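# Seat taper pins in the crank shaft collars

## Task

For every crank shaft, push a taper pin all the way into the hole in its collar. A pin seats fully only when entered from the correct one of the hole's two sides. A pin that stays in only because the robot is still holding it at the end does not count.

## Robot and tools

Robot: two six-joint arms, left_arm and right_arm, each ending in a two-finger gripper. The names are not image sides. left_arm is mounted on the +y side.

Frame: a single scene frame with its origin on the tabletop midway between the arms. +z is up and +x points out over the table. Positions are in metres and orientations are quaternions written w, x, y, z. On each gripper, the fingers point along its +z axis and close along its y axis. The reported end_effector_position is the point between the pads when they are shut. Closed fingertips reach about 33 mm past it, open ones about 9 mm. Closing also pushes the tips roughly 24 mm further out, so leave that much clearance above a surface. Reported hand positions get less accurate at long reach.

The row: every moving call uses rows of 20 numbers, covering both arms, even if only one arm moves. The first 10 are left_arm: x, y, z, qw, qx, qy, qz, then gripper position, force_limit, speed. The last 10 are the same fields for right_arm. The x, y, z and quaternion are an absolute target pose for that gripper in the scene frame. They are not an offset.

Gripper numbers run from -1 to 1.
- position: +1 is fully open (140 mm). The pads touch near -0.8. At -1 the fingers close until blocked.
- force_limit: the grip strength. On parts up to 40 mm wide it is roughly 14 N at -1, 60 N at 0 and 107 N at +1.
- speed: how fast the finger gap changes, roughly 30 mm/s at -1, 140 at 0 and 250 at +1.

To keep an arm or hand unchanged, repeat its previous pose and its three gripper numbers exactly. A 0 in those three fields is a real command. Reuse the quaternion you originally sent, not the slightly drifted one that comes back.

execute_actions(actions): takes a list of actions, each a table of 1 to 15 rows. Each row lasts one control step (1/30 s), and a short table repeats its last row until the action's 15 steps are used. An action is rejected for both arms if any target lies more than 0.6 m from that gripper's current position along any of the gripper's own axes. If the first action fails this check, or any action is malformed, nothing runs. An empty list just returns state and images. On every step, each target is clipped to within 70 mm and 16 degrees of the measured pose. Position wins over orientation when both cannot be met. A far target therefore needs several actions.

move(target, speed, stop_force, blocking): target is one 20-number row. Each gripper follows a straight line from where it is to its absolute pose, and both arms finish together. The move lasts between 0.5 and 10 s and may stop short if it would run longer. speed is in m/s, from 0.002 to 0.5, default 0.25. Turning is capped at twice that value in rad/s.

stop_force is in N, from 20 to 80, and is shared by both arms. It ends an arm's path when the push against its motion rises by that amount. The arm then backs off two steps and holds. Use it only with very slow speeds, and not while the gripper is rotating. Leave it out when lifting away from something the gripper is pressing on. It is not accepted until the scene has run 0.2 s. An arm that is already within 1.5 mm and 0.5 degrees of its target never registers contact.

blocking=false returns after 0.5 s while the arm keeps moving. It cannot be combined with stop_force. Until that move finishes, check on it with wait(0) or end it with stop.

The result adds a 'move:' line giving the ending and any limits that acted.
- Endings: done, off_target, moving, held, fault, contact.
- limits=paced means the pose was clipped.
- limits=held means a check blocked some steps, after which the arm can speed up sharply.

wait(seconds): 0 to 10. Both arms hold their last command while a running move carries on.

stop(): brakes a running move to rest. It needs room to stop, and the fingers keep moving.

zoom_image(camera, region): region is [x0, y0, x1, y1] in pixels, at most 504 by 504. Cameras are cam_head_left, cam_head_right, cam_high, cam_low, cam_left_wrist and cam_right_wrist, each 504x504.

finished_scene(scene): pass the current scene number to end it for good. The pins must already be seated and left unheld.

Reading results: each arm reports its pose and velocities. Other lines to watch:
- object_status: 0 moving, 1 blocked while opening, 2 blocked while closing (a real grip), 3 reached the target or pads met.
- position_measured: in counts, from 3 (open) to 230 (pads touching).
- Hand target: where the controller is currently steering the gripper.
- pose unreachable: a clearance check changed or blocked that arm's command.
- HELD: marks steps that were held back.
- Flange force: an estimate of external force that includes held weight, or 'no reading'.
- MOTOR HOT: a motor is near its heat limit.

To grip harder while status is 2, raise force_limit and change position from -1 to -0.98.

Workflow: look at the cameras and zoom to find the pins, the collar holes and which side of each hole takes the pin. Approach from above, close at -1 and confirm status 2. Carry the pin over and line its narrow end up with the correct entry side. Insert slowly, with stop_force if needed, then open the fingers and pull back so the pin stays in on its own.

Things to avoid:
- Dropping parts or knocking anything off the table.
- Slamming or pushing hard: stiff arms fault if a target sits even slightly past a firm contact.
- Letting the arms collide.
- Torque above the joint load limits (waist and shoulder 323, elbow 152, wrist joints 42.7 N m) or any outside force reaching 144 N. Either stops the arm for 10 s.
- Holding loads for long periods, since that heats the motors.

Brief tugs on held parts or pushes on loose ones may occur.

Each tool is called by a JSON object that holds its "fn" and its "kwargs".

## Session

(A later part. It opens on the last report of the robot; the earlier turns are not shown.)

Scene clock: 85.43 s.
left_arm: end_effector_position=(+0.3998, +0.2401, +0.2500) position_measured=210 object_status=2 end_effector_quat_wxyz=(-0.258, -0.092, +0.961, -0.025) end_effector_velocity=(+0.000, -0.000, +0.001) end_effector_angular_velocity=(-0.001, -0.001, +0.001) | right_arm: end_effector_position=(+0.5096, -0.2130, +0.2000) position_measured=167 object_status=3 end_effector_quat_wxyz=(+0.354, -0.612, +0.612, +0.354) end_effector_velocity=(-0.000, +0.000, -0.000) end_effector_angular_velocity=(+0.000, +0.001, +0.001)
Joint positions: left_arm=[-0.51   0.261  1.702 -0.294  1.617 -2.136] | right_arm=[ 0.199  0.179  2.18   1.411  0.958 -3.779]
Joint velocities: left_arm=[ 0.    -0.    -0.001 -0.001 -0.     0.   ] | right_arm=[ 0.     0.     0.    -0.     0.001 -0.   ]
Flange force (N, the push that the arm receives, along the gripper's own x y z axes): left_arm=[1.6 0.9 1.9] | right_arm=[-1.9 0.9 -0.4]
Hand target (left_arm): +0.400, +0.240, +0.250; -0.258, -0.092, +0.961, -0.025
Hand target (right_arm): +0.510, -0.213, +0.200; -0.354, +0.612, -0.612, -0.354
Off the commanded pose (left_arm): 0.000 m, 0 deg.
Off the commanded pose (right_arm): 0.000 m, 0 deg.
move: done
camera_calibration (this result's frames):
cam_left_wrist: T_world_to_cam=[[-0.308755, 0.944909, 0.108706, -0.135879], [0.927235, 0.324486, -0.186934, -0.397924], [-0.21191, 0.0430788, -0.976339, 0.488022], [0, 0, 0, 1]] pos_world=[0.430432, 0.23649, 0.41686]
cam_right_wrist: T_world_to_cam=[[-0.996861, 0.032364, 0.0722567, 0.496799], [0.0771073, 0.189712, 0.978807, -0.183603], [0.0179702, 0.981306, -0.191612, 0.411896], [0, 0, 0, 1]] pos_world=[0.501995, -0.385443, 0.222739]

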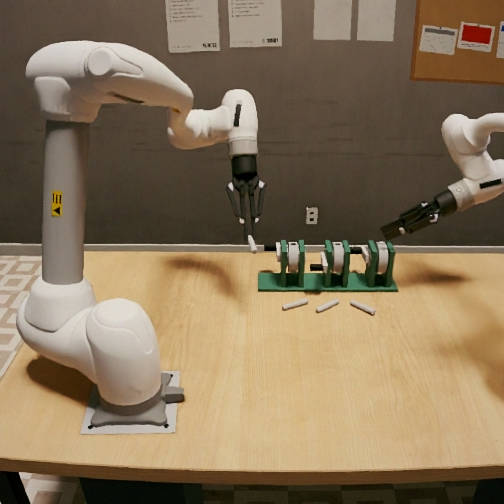

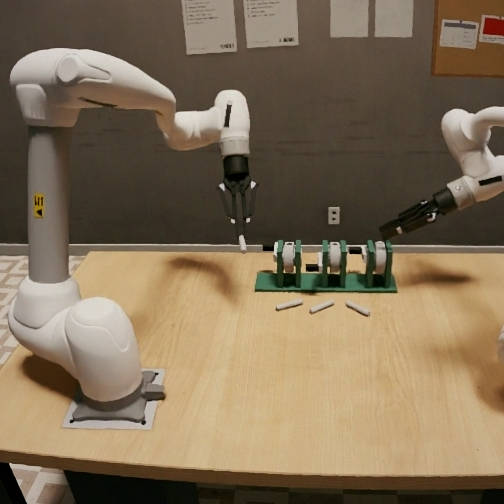

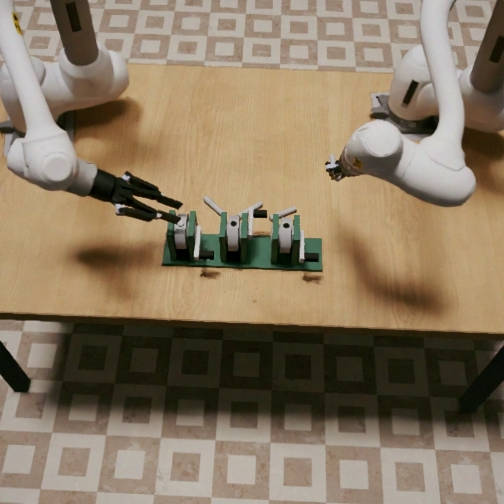

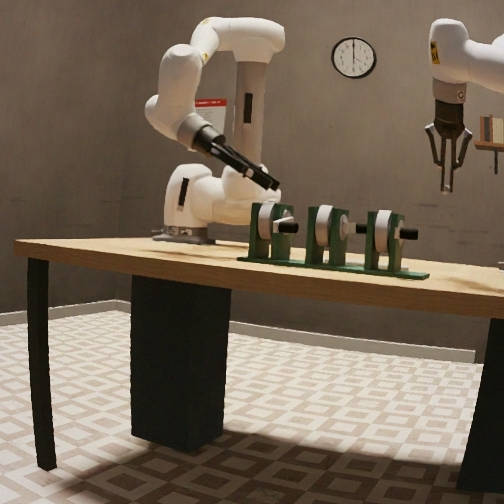

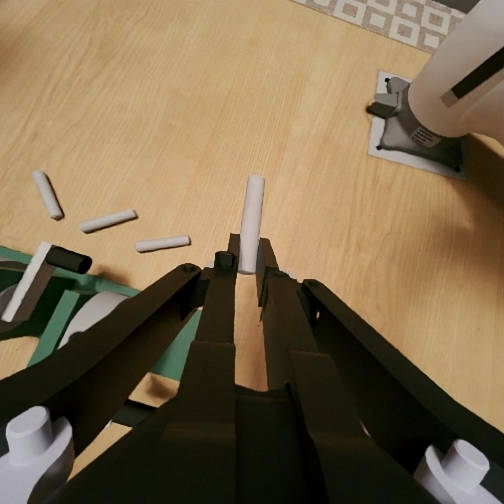

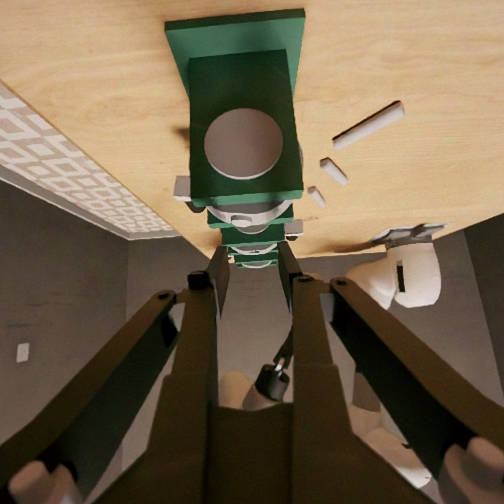

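{"fn": "execute_actions", "kwargs": {"actions": []}}

{"fn": "move", "kwargs": {"target": [0.5105,0.133,0.27,0.3536,0.6124,0.6124,-0.3536,-1,0.3,-0.5,0.33,-0.2,0.15,-0.1028,0.8865,0.3836,0.2375,-0.35,0.3,0]}}

{"fn": "move", "kwargs": {"target": [0.5105,0.133,0.241,0.3536,0.6124,0.6124,-0.3536,-1,0.3,-0.5,0.327,-0.138,0.07,-0.1028,0.8865,0.3836,0.2375,-0.35,0.3,0], "speed": 0.1}}

{"fn": "zoom_image", "kwargs": {"camera": "cam_left_wrist", "region": [190,130,310,250]}}

Scene clock: 88.93 s.
left_arm: end_effector_position=(+0.3998, +0.2401, +0.2500) position_measured=210 object_status=2 end_effector_quat_wxyz=(-0.258, -0.092, +0.961, -0.025) end_effector_velocity=(-0.001, -0.000, -0.000) end_effector_angular_velocity=(-0.001, +0.002, +0.001) | right_arm: end_effector_position=(+0.5096, -0.2130, +0.2000) position_measured=167 object_status=3 end_effector_quat_wxyz=(+0.354, -0.612, +0.612, +0.354) end_effector_velocity=(+0.000, -0.000, +0.000) end_effector_angular_velocity=(+0.000, +0.000, -0.000)
Joint positions: left_arm=[-0.51   0.261  1.702 -0.294  1.617 -2.136] | right_arm=[ 0.199  0.179  2.18   1.411  0.958 -3.779]
Joint velocities: left_arm=[-0.     0.001  0.001 -0.002  0.     0.   ] | right_arm=[-0.001  0.    -0.     0.     0.001  0.   ]
Flange force (N, the push that the arm receives, along the gripper's own x y z axes): left_arm=[1.2 1.0 3.3] | right_arm=[-2.6 1.1 0.9]
Hand target (left_arm): +0.400, +0.240, +0.250; -0.258, -0.092, +0.961, -0.025
Hand target (right_arm): +0.510, -0.213, +0.200; -0.354, +0.612, -0.612, -0.354
Off the commanded pose (left_arm): 0.000 m, 0 deg.
Off the commanded pose (right_arm): 0.000 m, 0 deg.
camera_calibration (this result's frames):
cam_left_wrist: T_world_to_cam=[[-0.308778, 0.944912, 0.108617, -0.135849], [0.927254, 0.324485, -0.186841, -0.397957], [-0.211793, 0.0430235, -0.976367, 0.488068], [0, 0, 0, 1]] pos_world=[0.430429, 0.236498, 0.416935]
cam_right_wrist: T_world_to_cam=[[-0.996861, 0.032365, 0.0722472, 0.496803], [0.0770981, 0.189707, 0.978809, -0.183607], [0.0179733, 0.981307, -0.191607, 0.411895], [0, 0, 0, 1]] pos_world=[0.501997, -0.385443, 0.222745]

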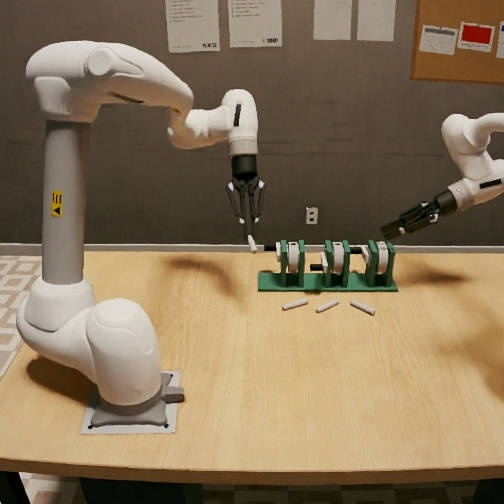

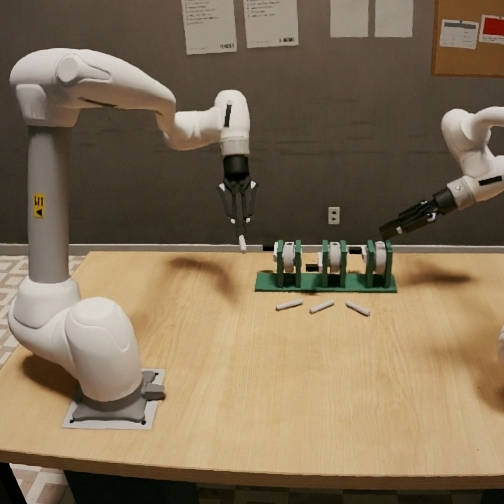

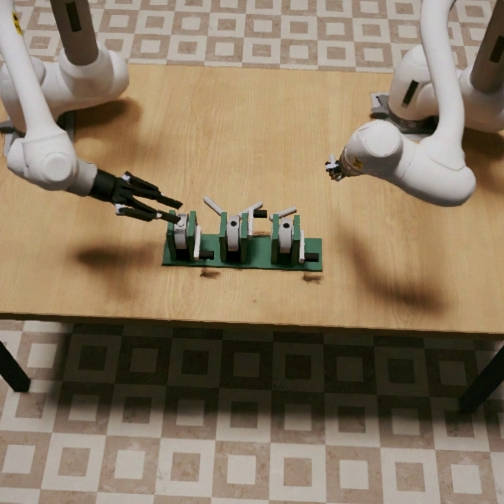

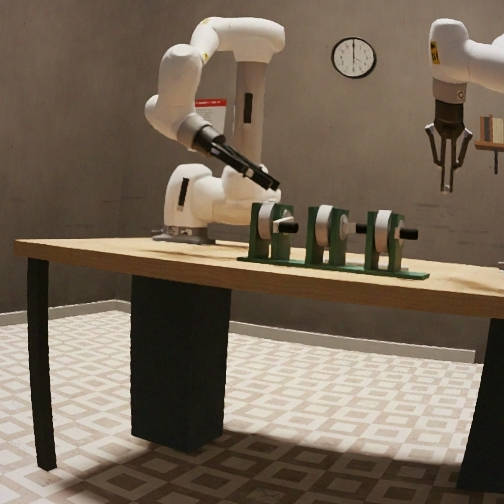

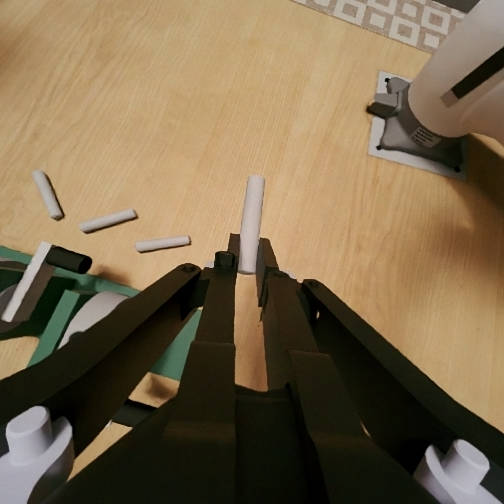

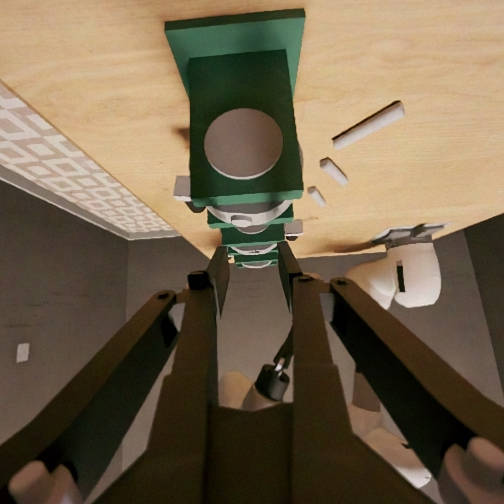

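Scene clock: 94.50 s.
left_arm: end_effector_position=(+0.5107, +0.1334, +0.2703) position_measured=210 object_status=2 end_effector_quat_wxyz=(+0.353, +0.612, +0.613, -0.354) end_effector_velocity=(+0.000, -0.000, +0.000) end_effector_angular_velocity=(-0.001, -0.000, -0.000) | right_arm: end_effector_position=(+0.3296, -0.2003, +0.1501) position_measured=173 object_status=3 end_effector_quat_wxyz=(-0.104, +0.886, +0.384, +0.237) end_effector_velocity=(-0.000, +0.000, -0.000) end_effector_angular_velocity=(-0.000, -0.002, +0.000)
Joint positions: left_arm=[-0.312  0.209  1.976 -1.233  1.106  0.471] | right_arm=[ 0.923 -0.037  2.249 -0.322  0.442 -4.179]
Joint velocities: left_arm=[ 0.     0.    -0.    -0.001  0.001  0.001] | right_arm=[ 0.002  0.     0.    -0.006 -0.     0.007]
Flange force (N, the push that the arm receives, along the gripper's own x y z axes): left_arm=[1.0 -4.8 0.1] | right_arm=[-3.1 -5.2 1.2]
Hand target (left_arm): +0.511, +0.133, +0.270; +0.353, +0.612, +0.613, -0.354
Hand target (right_arm): +0.330, -0.200, +0.150; -0.103, +0.886, +0.384, +0.237
Off the commanded pose (left_arm): 0.001 m, 0 deg.
Off the commanded pose (right_arm): 0.000 m, 0 deg.
move: done
camera_calibration (this result's frames):
cam_left_wrist: T_world_to_cam=[[0.986197, 0.109482, -0.124216, -0.489989], [0.143197, -0.187308, 0.971808, -0.30693], [0.0831288, -0.976181, -0.2004, 0.311544], [0, 0, 0, 1]] pos_world=[0.501279, 0.300278, 0.299847]
cam_right_wrist: T_world_to_cam=[[0.678312, -0.734002, -0.0336699, -0.36919], [-0.725329, -0.661567, -0.190334, 0.146187], [0.11743, 0.153527, -0.981142, 0.313013], [0, 0, 0, 1]] pos_world=[0.319702, -0.22233, 0.322503]

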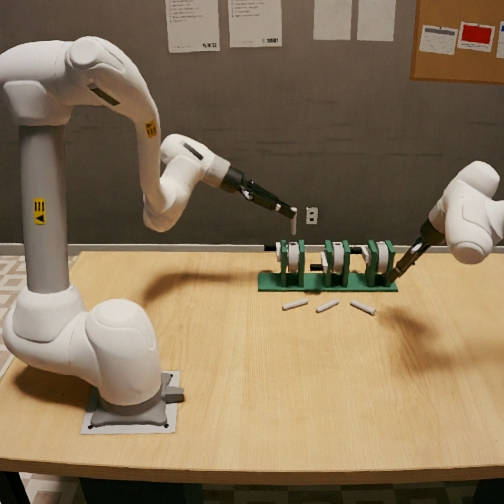

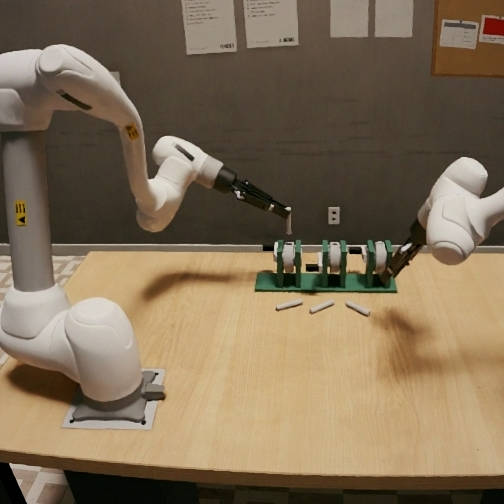

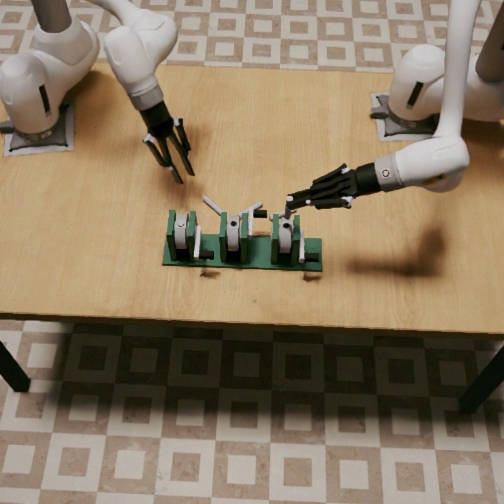

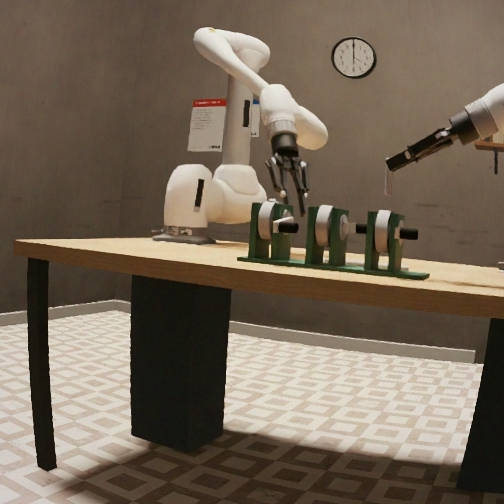

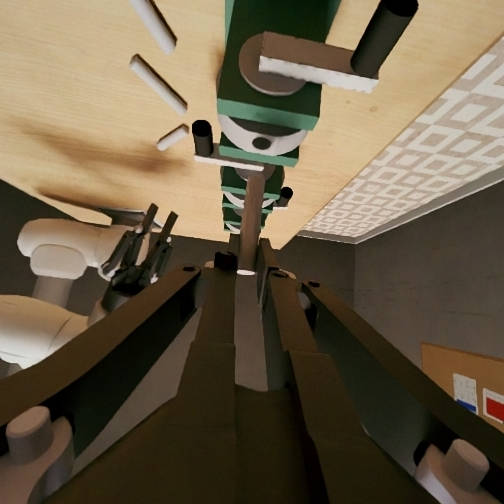

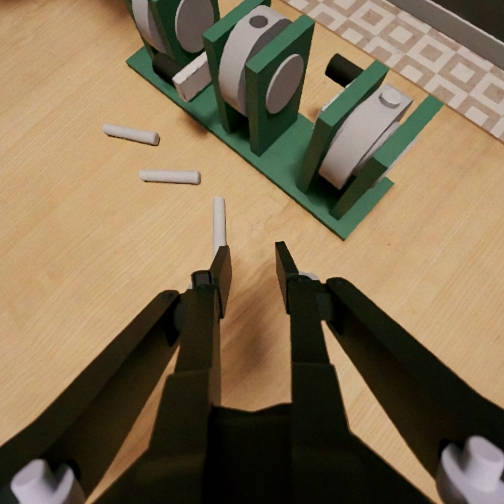

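Scene clock: 95.83 s.
left_arm: end_effector_position=(+0.5105, +0.1330, +0.2410) position_measured=210 object_status=2 end_effector_quat_wxyz=(+0.354, +0.612, +0.612, -0.354) end_effector_velocity=(+0.001, +0.000, +0.001) end_effector_angular_velocity=(-0.000, -0.001, +0.001) | right_arm: end_effector_position=(+0.3269, -0.1381, +0.0701) position_measured=173 object_status=3 end_effector_quat_wxyz=(-0.103, +0.887, +0.384, +0.237) end_effector_velocity=(+0.000, +0.000, +0.000) end_effector_angular_velocity=(+0.001, -0.001, -0.000)
Joint positions: left_arm=[-0.313  0.24   2.001 -1.261  1.088  0.533] | right_arm=[ 0.989  0.16   2.224 -0.587  0.308 -3.848]
Joint velocities: left_arm=[ 0.    -0.    -0.001 -0.    -0.    -0.001] | right_arm=[ 0.     0.     0.    -0.003 -0.     0.003]
Flange force (N, the push that the arm receives, along the gripper's own x y z axes): left_arm=[0.2 -2.9 1.1] | right_arm=no reading
Hand target (left_arm): +0.511, +0.133, +0.241; +0.354, +0.612, +0.612, -0.354
Hand target (right_arm): +0.327, -0.138, +0.070; -0.103, +0.887, +0.384, +0.237
Off the commanded pose (left_arm): 0.000 m, 0 deg.
Off the commanded pose (right_arm): 0.000 m, 0 deg.
move: done
camera_calibration (this result's frames):
cam_left_wrist: T_world_to_cam=[[0.986378, 0.108901, -0.123287, -0.493645], [0.142118, -0.186766, 0.97207, -0.278021], [0.0828335, -0.97635, -0.199699, 0.305279], [0, 0, 0, 1]] pos_world=[0.501145, 0.299892, 0.27036]
cam_right_wrist: T_world_to_cam=[[0.677178, -0.735101, -0.0324925, -0.324258], [-0.726308, -0.660697, -0.189622, 0.170517], [0.117923, 0.152007, -0.981319, 0.225002], [0, 0, 0, 1]] pos_world=[0.316895, -0.159904, 0.242596]

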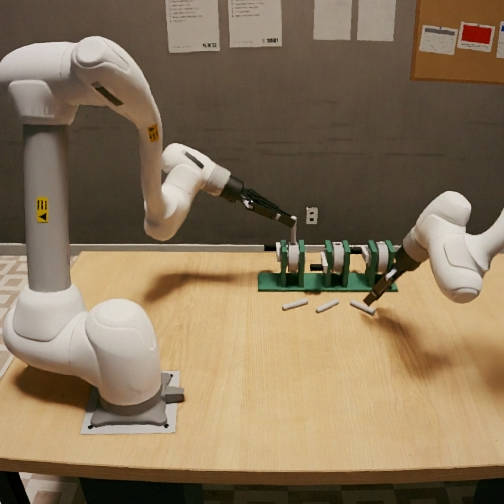

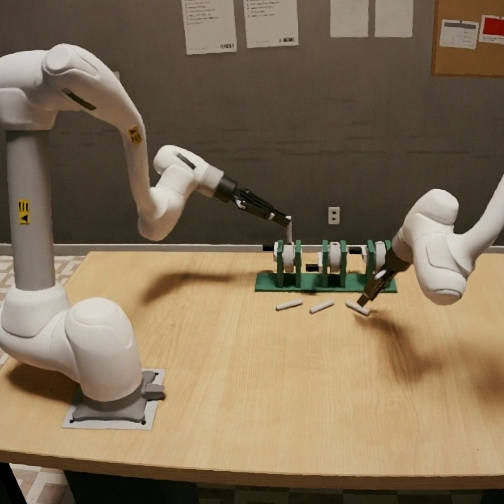

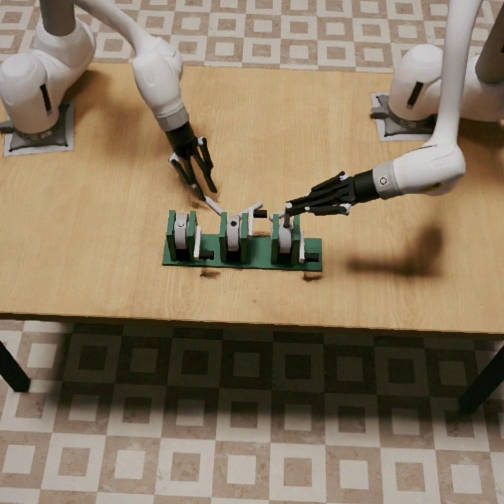

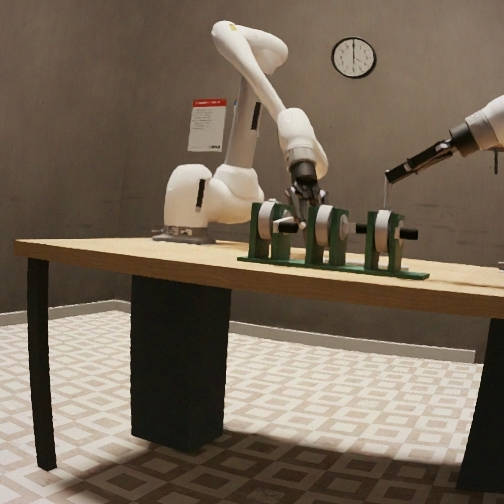

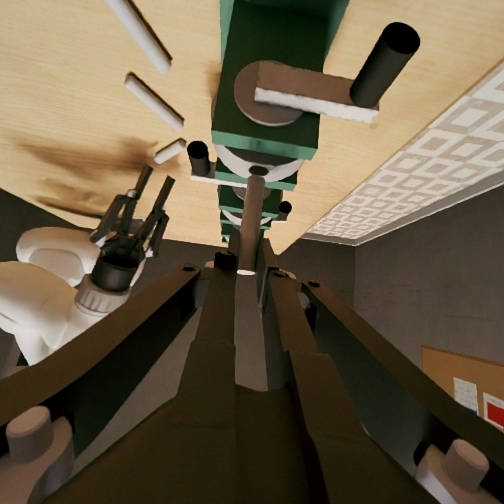

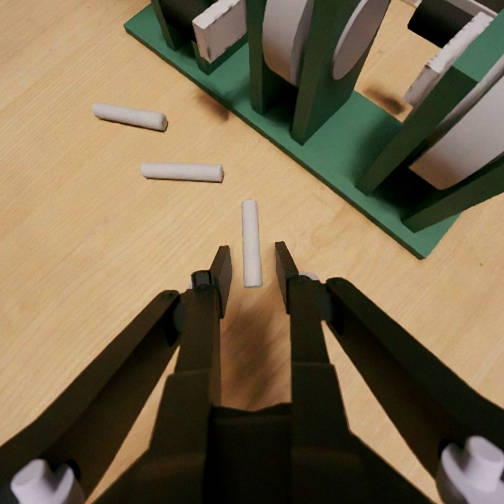

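Region (190, 130, 310, 250) of cam_left_wrist's 504x504 image, scaled by 4.200, with more detail than that image has.

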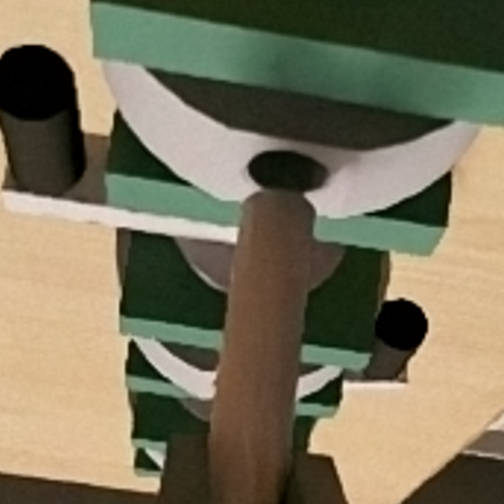

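{"fn": "move", "kwargs": {"target": [0.5105,0.133,0.237,0.3536,0.6124,0.6124,-0.3536,-1,0.3,-0.5,0.324,-0.1415,0.037,-0.1028,0.8865,0.3836,0.2375,-0.45,0.3,0], "speed": 0.04}}

{"fn": "zoom_image", "kwargs": {"camera": "cam_high", "region": [260,190,320,250]}}

{"fn": "zoom_image", "kwargs": {"camera": "cam_head_left", "region": [265,205,325,265]}}

Scene clock: 97.53 s.
left_arm: end_effector_position=(+0.5105, +0.1330, +0.2370) position_measured=210 object_status=2 end_effector_quat_wxyz=(+0.354, +0.612, +0.612, -0.354) end_effector_velocity=(-0.001, +0.000, -0.000) end_effector_angular_velocity=(+0.001, +0.000, -0.001) | right_arm: end_effector_position=(+0.3240, -0.1415, +0.0370) position_measured=186 object_status=3 end_effector_quat_wxyz=(-0.103, +0.887, +0.384, +0.237) end_effector_velocity=(+0.000, +0.000, +0.001) end_effector_angular_velocity=(+0.002, -0.001, -0.001)
Joint positions: left_arm=[-0.313  0.244  2.005 -1.265  1.086  0.541] | right_arm=[ 0.991  0.206  2.255 -0.755  0.249 -3.671]
Joint velocities: left_arm=[-0.    -0.001  0.001  0.002  0.    -0.   ] | right_arm=[ 0.    -0.001  0.001 -0.006 -0.001  0.007]
Flange force (N, the push that the arm receives, along the gripper's own x y z axes): left_arm=[0.7 -2.6 0.6] | right_arm=no reading
Hand target (left_arm): +0.511, +0.133, +0.237; +0.354, +0.612, +0.612, -0.354
Hand target (right_arm): +0.324, -0.142, +0.037; -0.103, +0.887, +0.384, +0.237
Off the commanded pose (left_arm): 0.000 m, 0 deg.
Off the commanded pose (right_arm): 0.000 m, 0 deg.
move: done
camera_calibration (this result's frames):
cam_left_wrist: T_world_to_cam=[[0.98638, 0.108869, -0.123299, -0.494097], [0.142117, -0.186683, 0.972087, -0.274168], [0.0828126, -0.976369, -0.199612, 0.304472], [0, 0, 0, 1]] pos_world=[0.501117, 0.299886, 0.26637]
cam_right_wrist: T_world_to_cam=[[0.677201, -0.73508, -0.0324836, -0.325894], [-0.726284, -0.660718, -0.18964, 0.159842], [0.117938, 0.152017, -0.981316, 0.1934], [0, 0, 0, 1]] pos_world=[0.313977, -0.163348, 0.209512]

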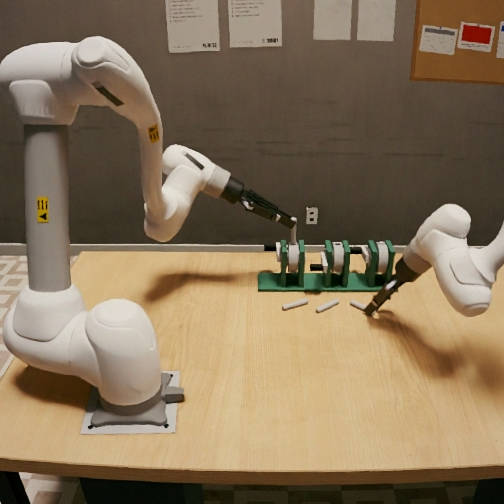

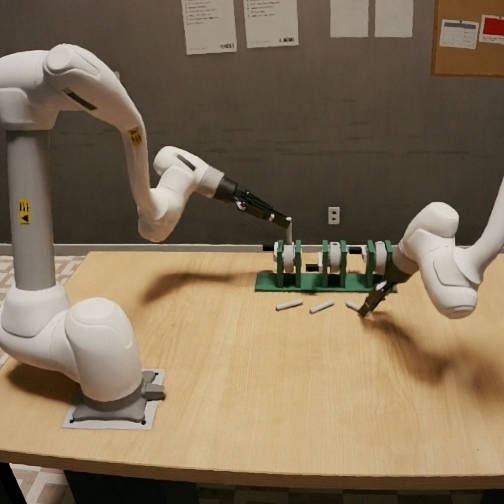

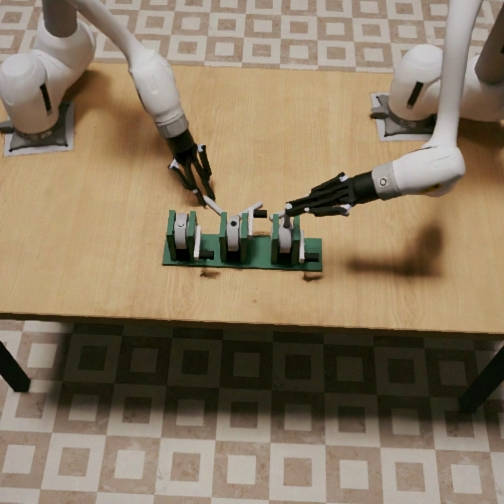

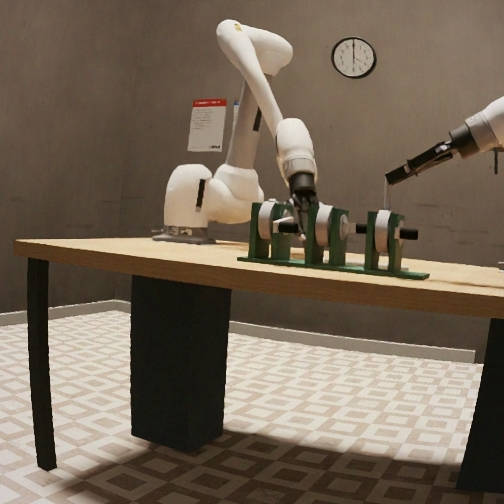

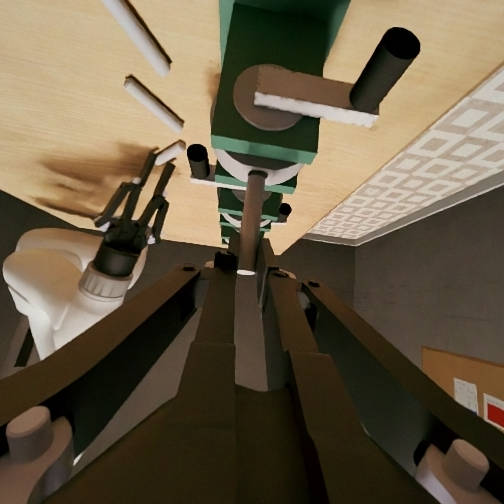

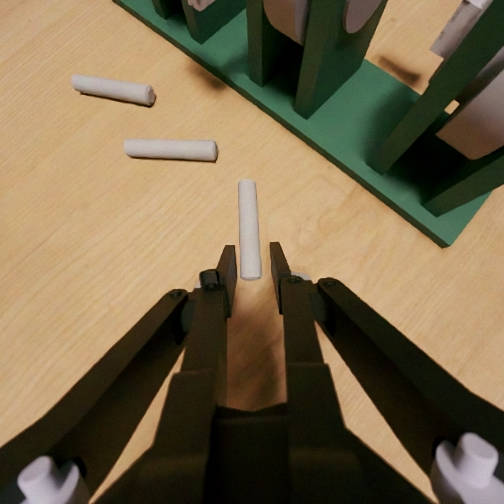

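Region (260, 190, 320, 250) of cam_high's 504x504 image, scaled by 8.400, with more detail than that image has.

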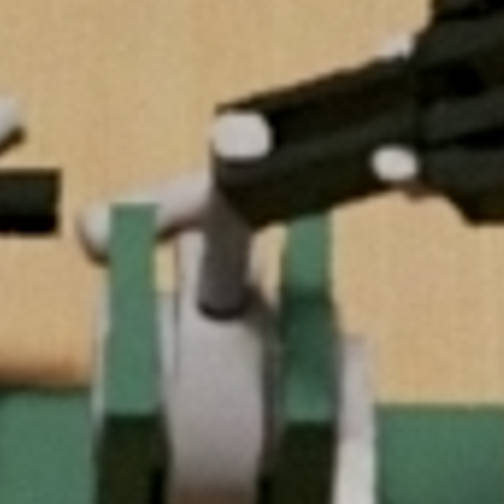

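Region (265, 205, 325, 265) of cam_head_left's 504x504 image, scaled by 8.400, with more detail than that image has.

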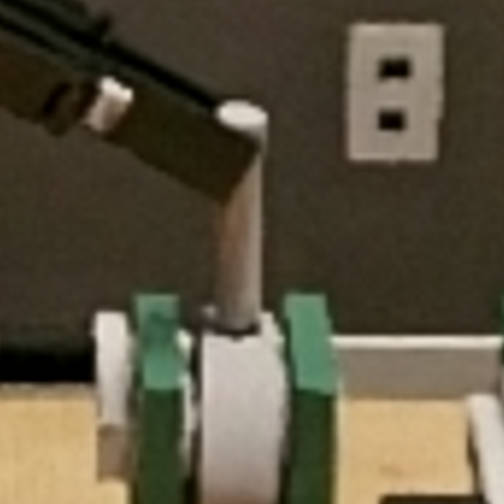

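{"fn": "move", "kwargs": {"target": [0.511,0.133,0.222,0.3536,0.6124,0.6124,-0.3536,-1,0.3,-0.5,0.324,-0.1415,0.037,-0.1028,0.8865,0.3836,0.2375,-1,0.3,-0.5], "speed": 0.015}}

Scene clock: 99.10 s.
left_arm: end_effector_position=(+0.5110, +0.1330, +0.2220) position_measured=210 object_status=2 end_effector_quat_wxyz=(+0.354, +0.612, +0.612, -0.354) end_effector_velocity=(-0.001, +0.000, -0.000) end_effector_angular_velocity=(+0.001, -0.001, -0.002) | right_arm: end_effector_position=(+0.3240, -0.1415, +0.0370) position_measured=210 object_status=2 end_effector_quat_wxyz=(-0.103, +0.886, +0.384, +0.237) end_effector_velocity=(+0.000, +0.000, +0.001) end_effector_angular_velocity=(+0.001, -0.001, -0.000)
Joint positions: left_arm=[-0.312  0.262  2.015 -1.279  1.077  0.572] | right_arm=[ 0.992  0.206  2.255 -0.756  0.249 -3.67 ]
Joint velocities: left_arm=[-0.    -0.001  0.001  0.001  0.001  0.001] | right_arm=[ 0.    -0.002  0.    -0.     0.     0.   ]
Flange force (N, the push that the arm receives, along the gripper's own x y z axes): left_arm=[-0.8 -4.2 1.9] | right_arm=no reading
Hand target (left_arm): +0.511, +0.133, +0.222; +0.354, +0.612, +0.612, -0.354
Hand target (right_arm): +0.324, -0.142, +0.037; -0.103, +0.886, +0.384, +0.237
Off the commanded pose (left_arm): 0.000 m, 0 deg.
Off the commanded pose (right_arm): 0.000 m, 0 deg.
move: done
camera_calibration (this result's frames):
cam_left_wrist: T_world_to_cam=[[0.986379, 0.108882, -0.123291, -0.496459], [0.142115, -0.186719, 0.97208, -0.259646], [0.0828217, -0.976361, -0.199649, 0.301441], [0, 0, 0, 1]] pos_world=[0.50163, 0.29989, 0.25137]
cam_right_wrist: T_world_to_cam=[[0.677195, -0.735088, -0.0324368, -0.325892], [-0.726263, -0.660688, -0.189826, 0.159887], [0.118108, 0.152107, -0.981282, 0.193309], [0, 0, 0, 1]] pos_world=[0.313981, -0.163328, 0.20947]

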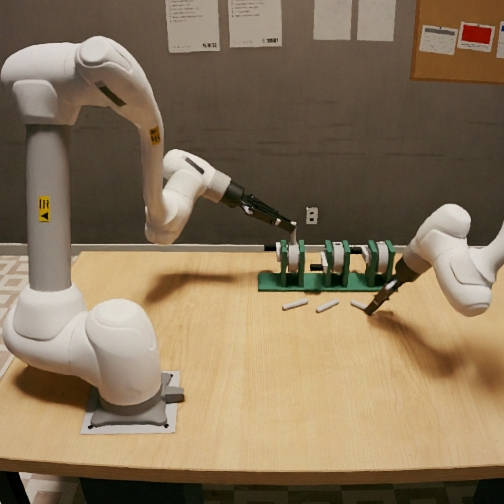

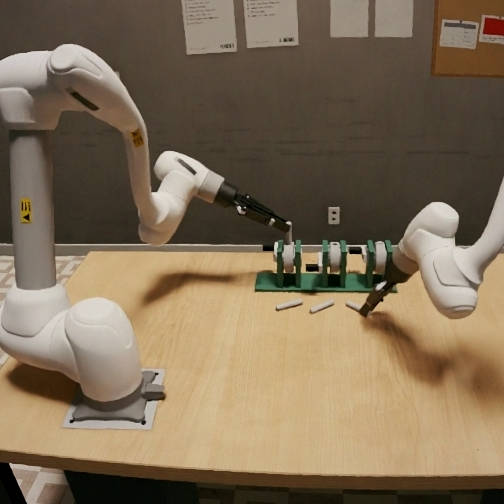

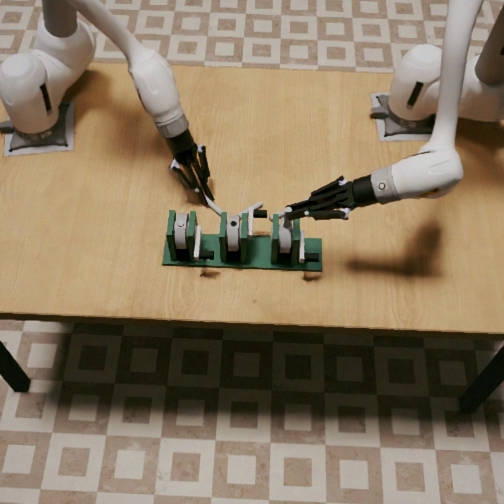

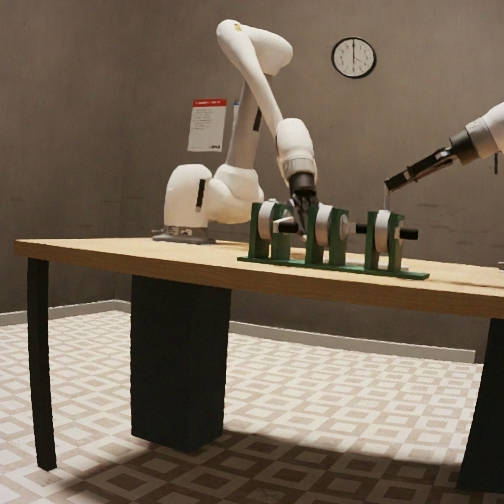

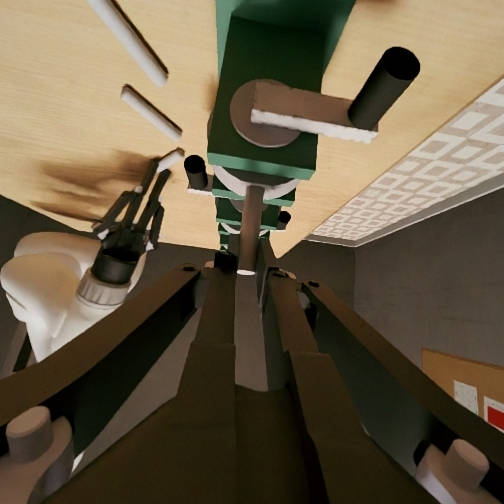

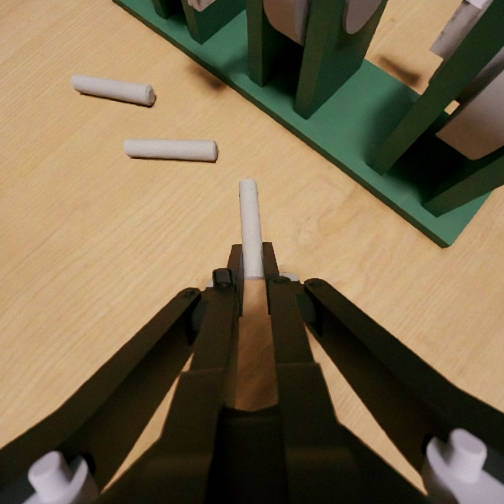

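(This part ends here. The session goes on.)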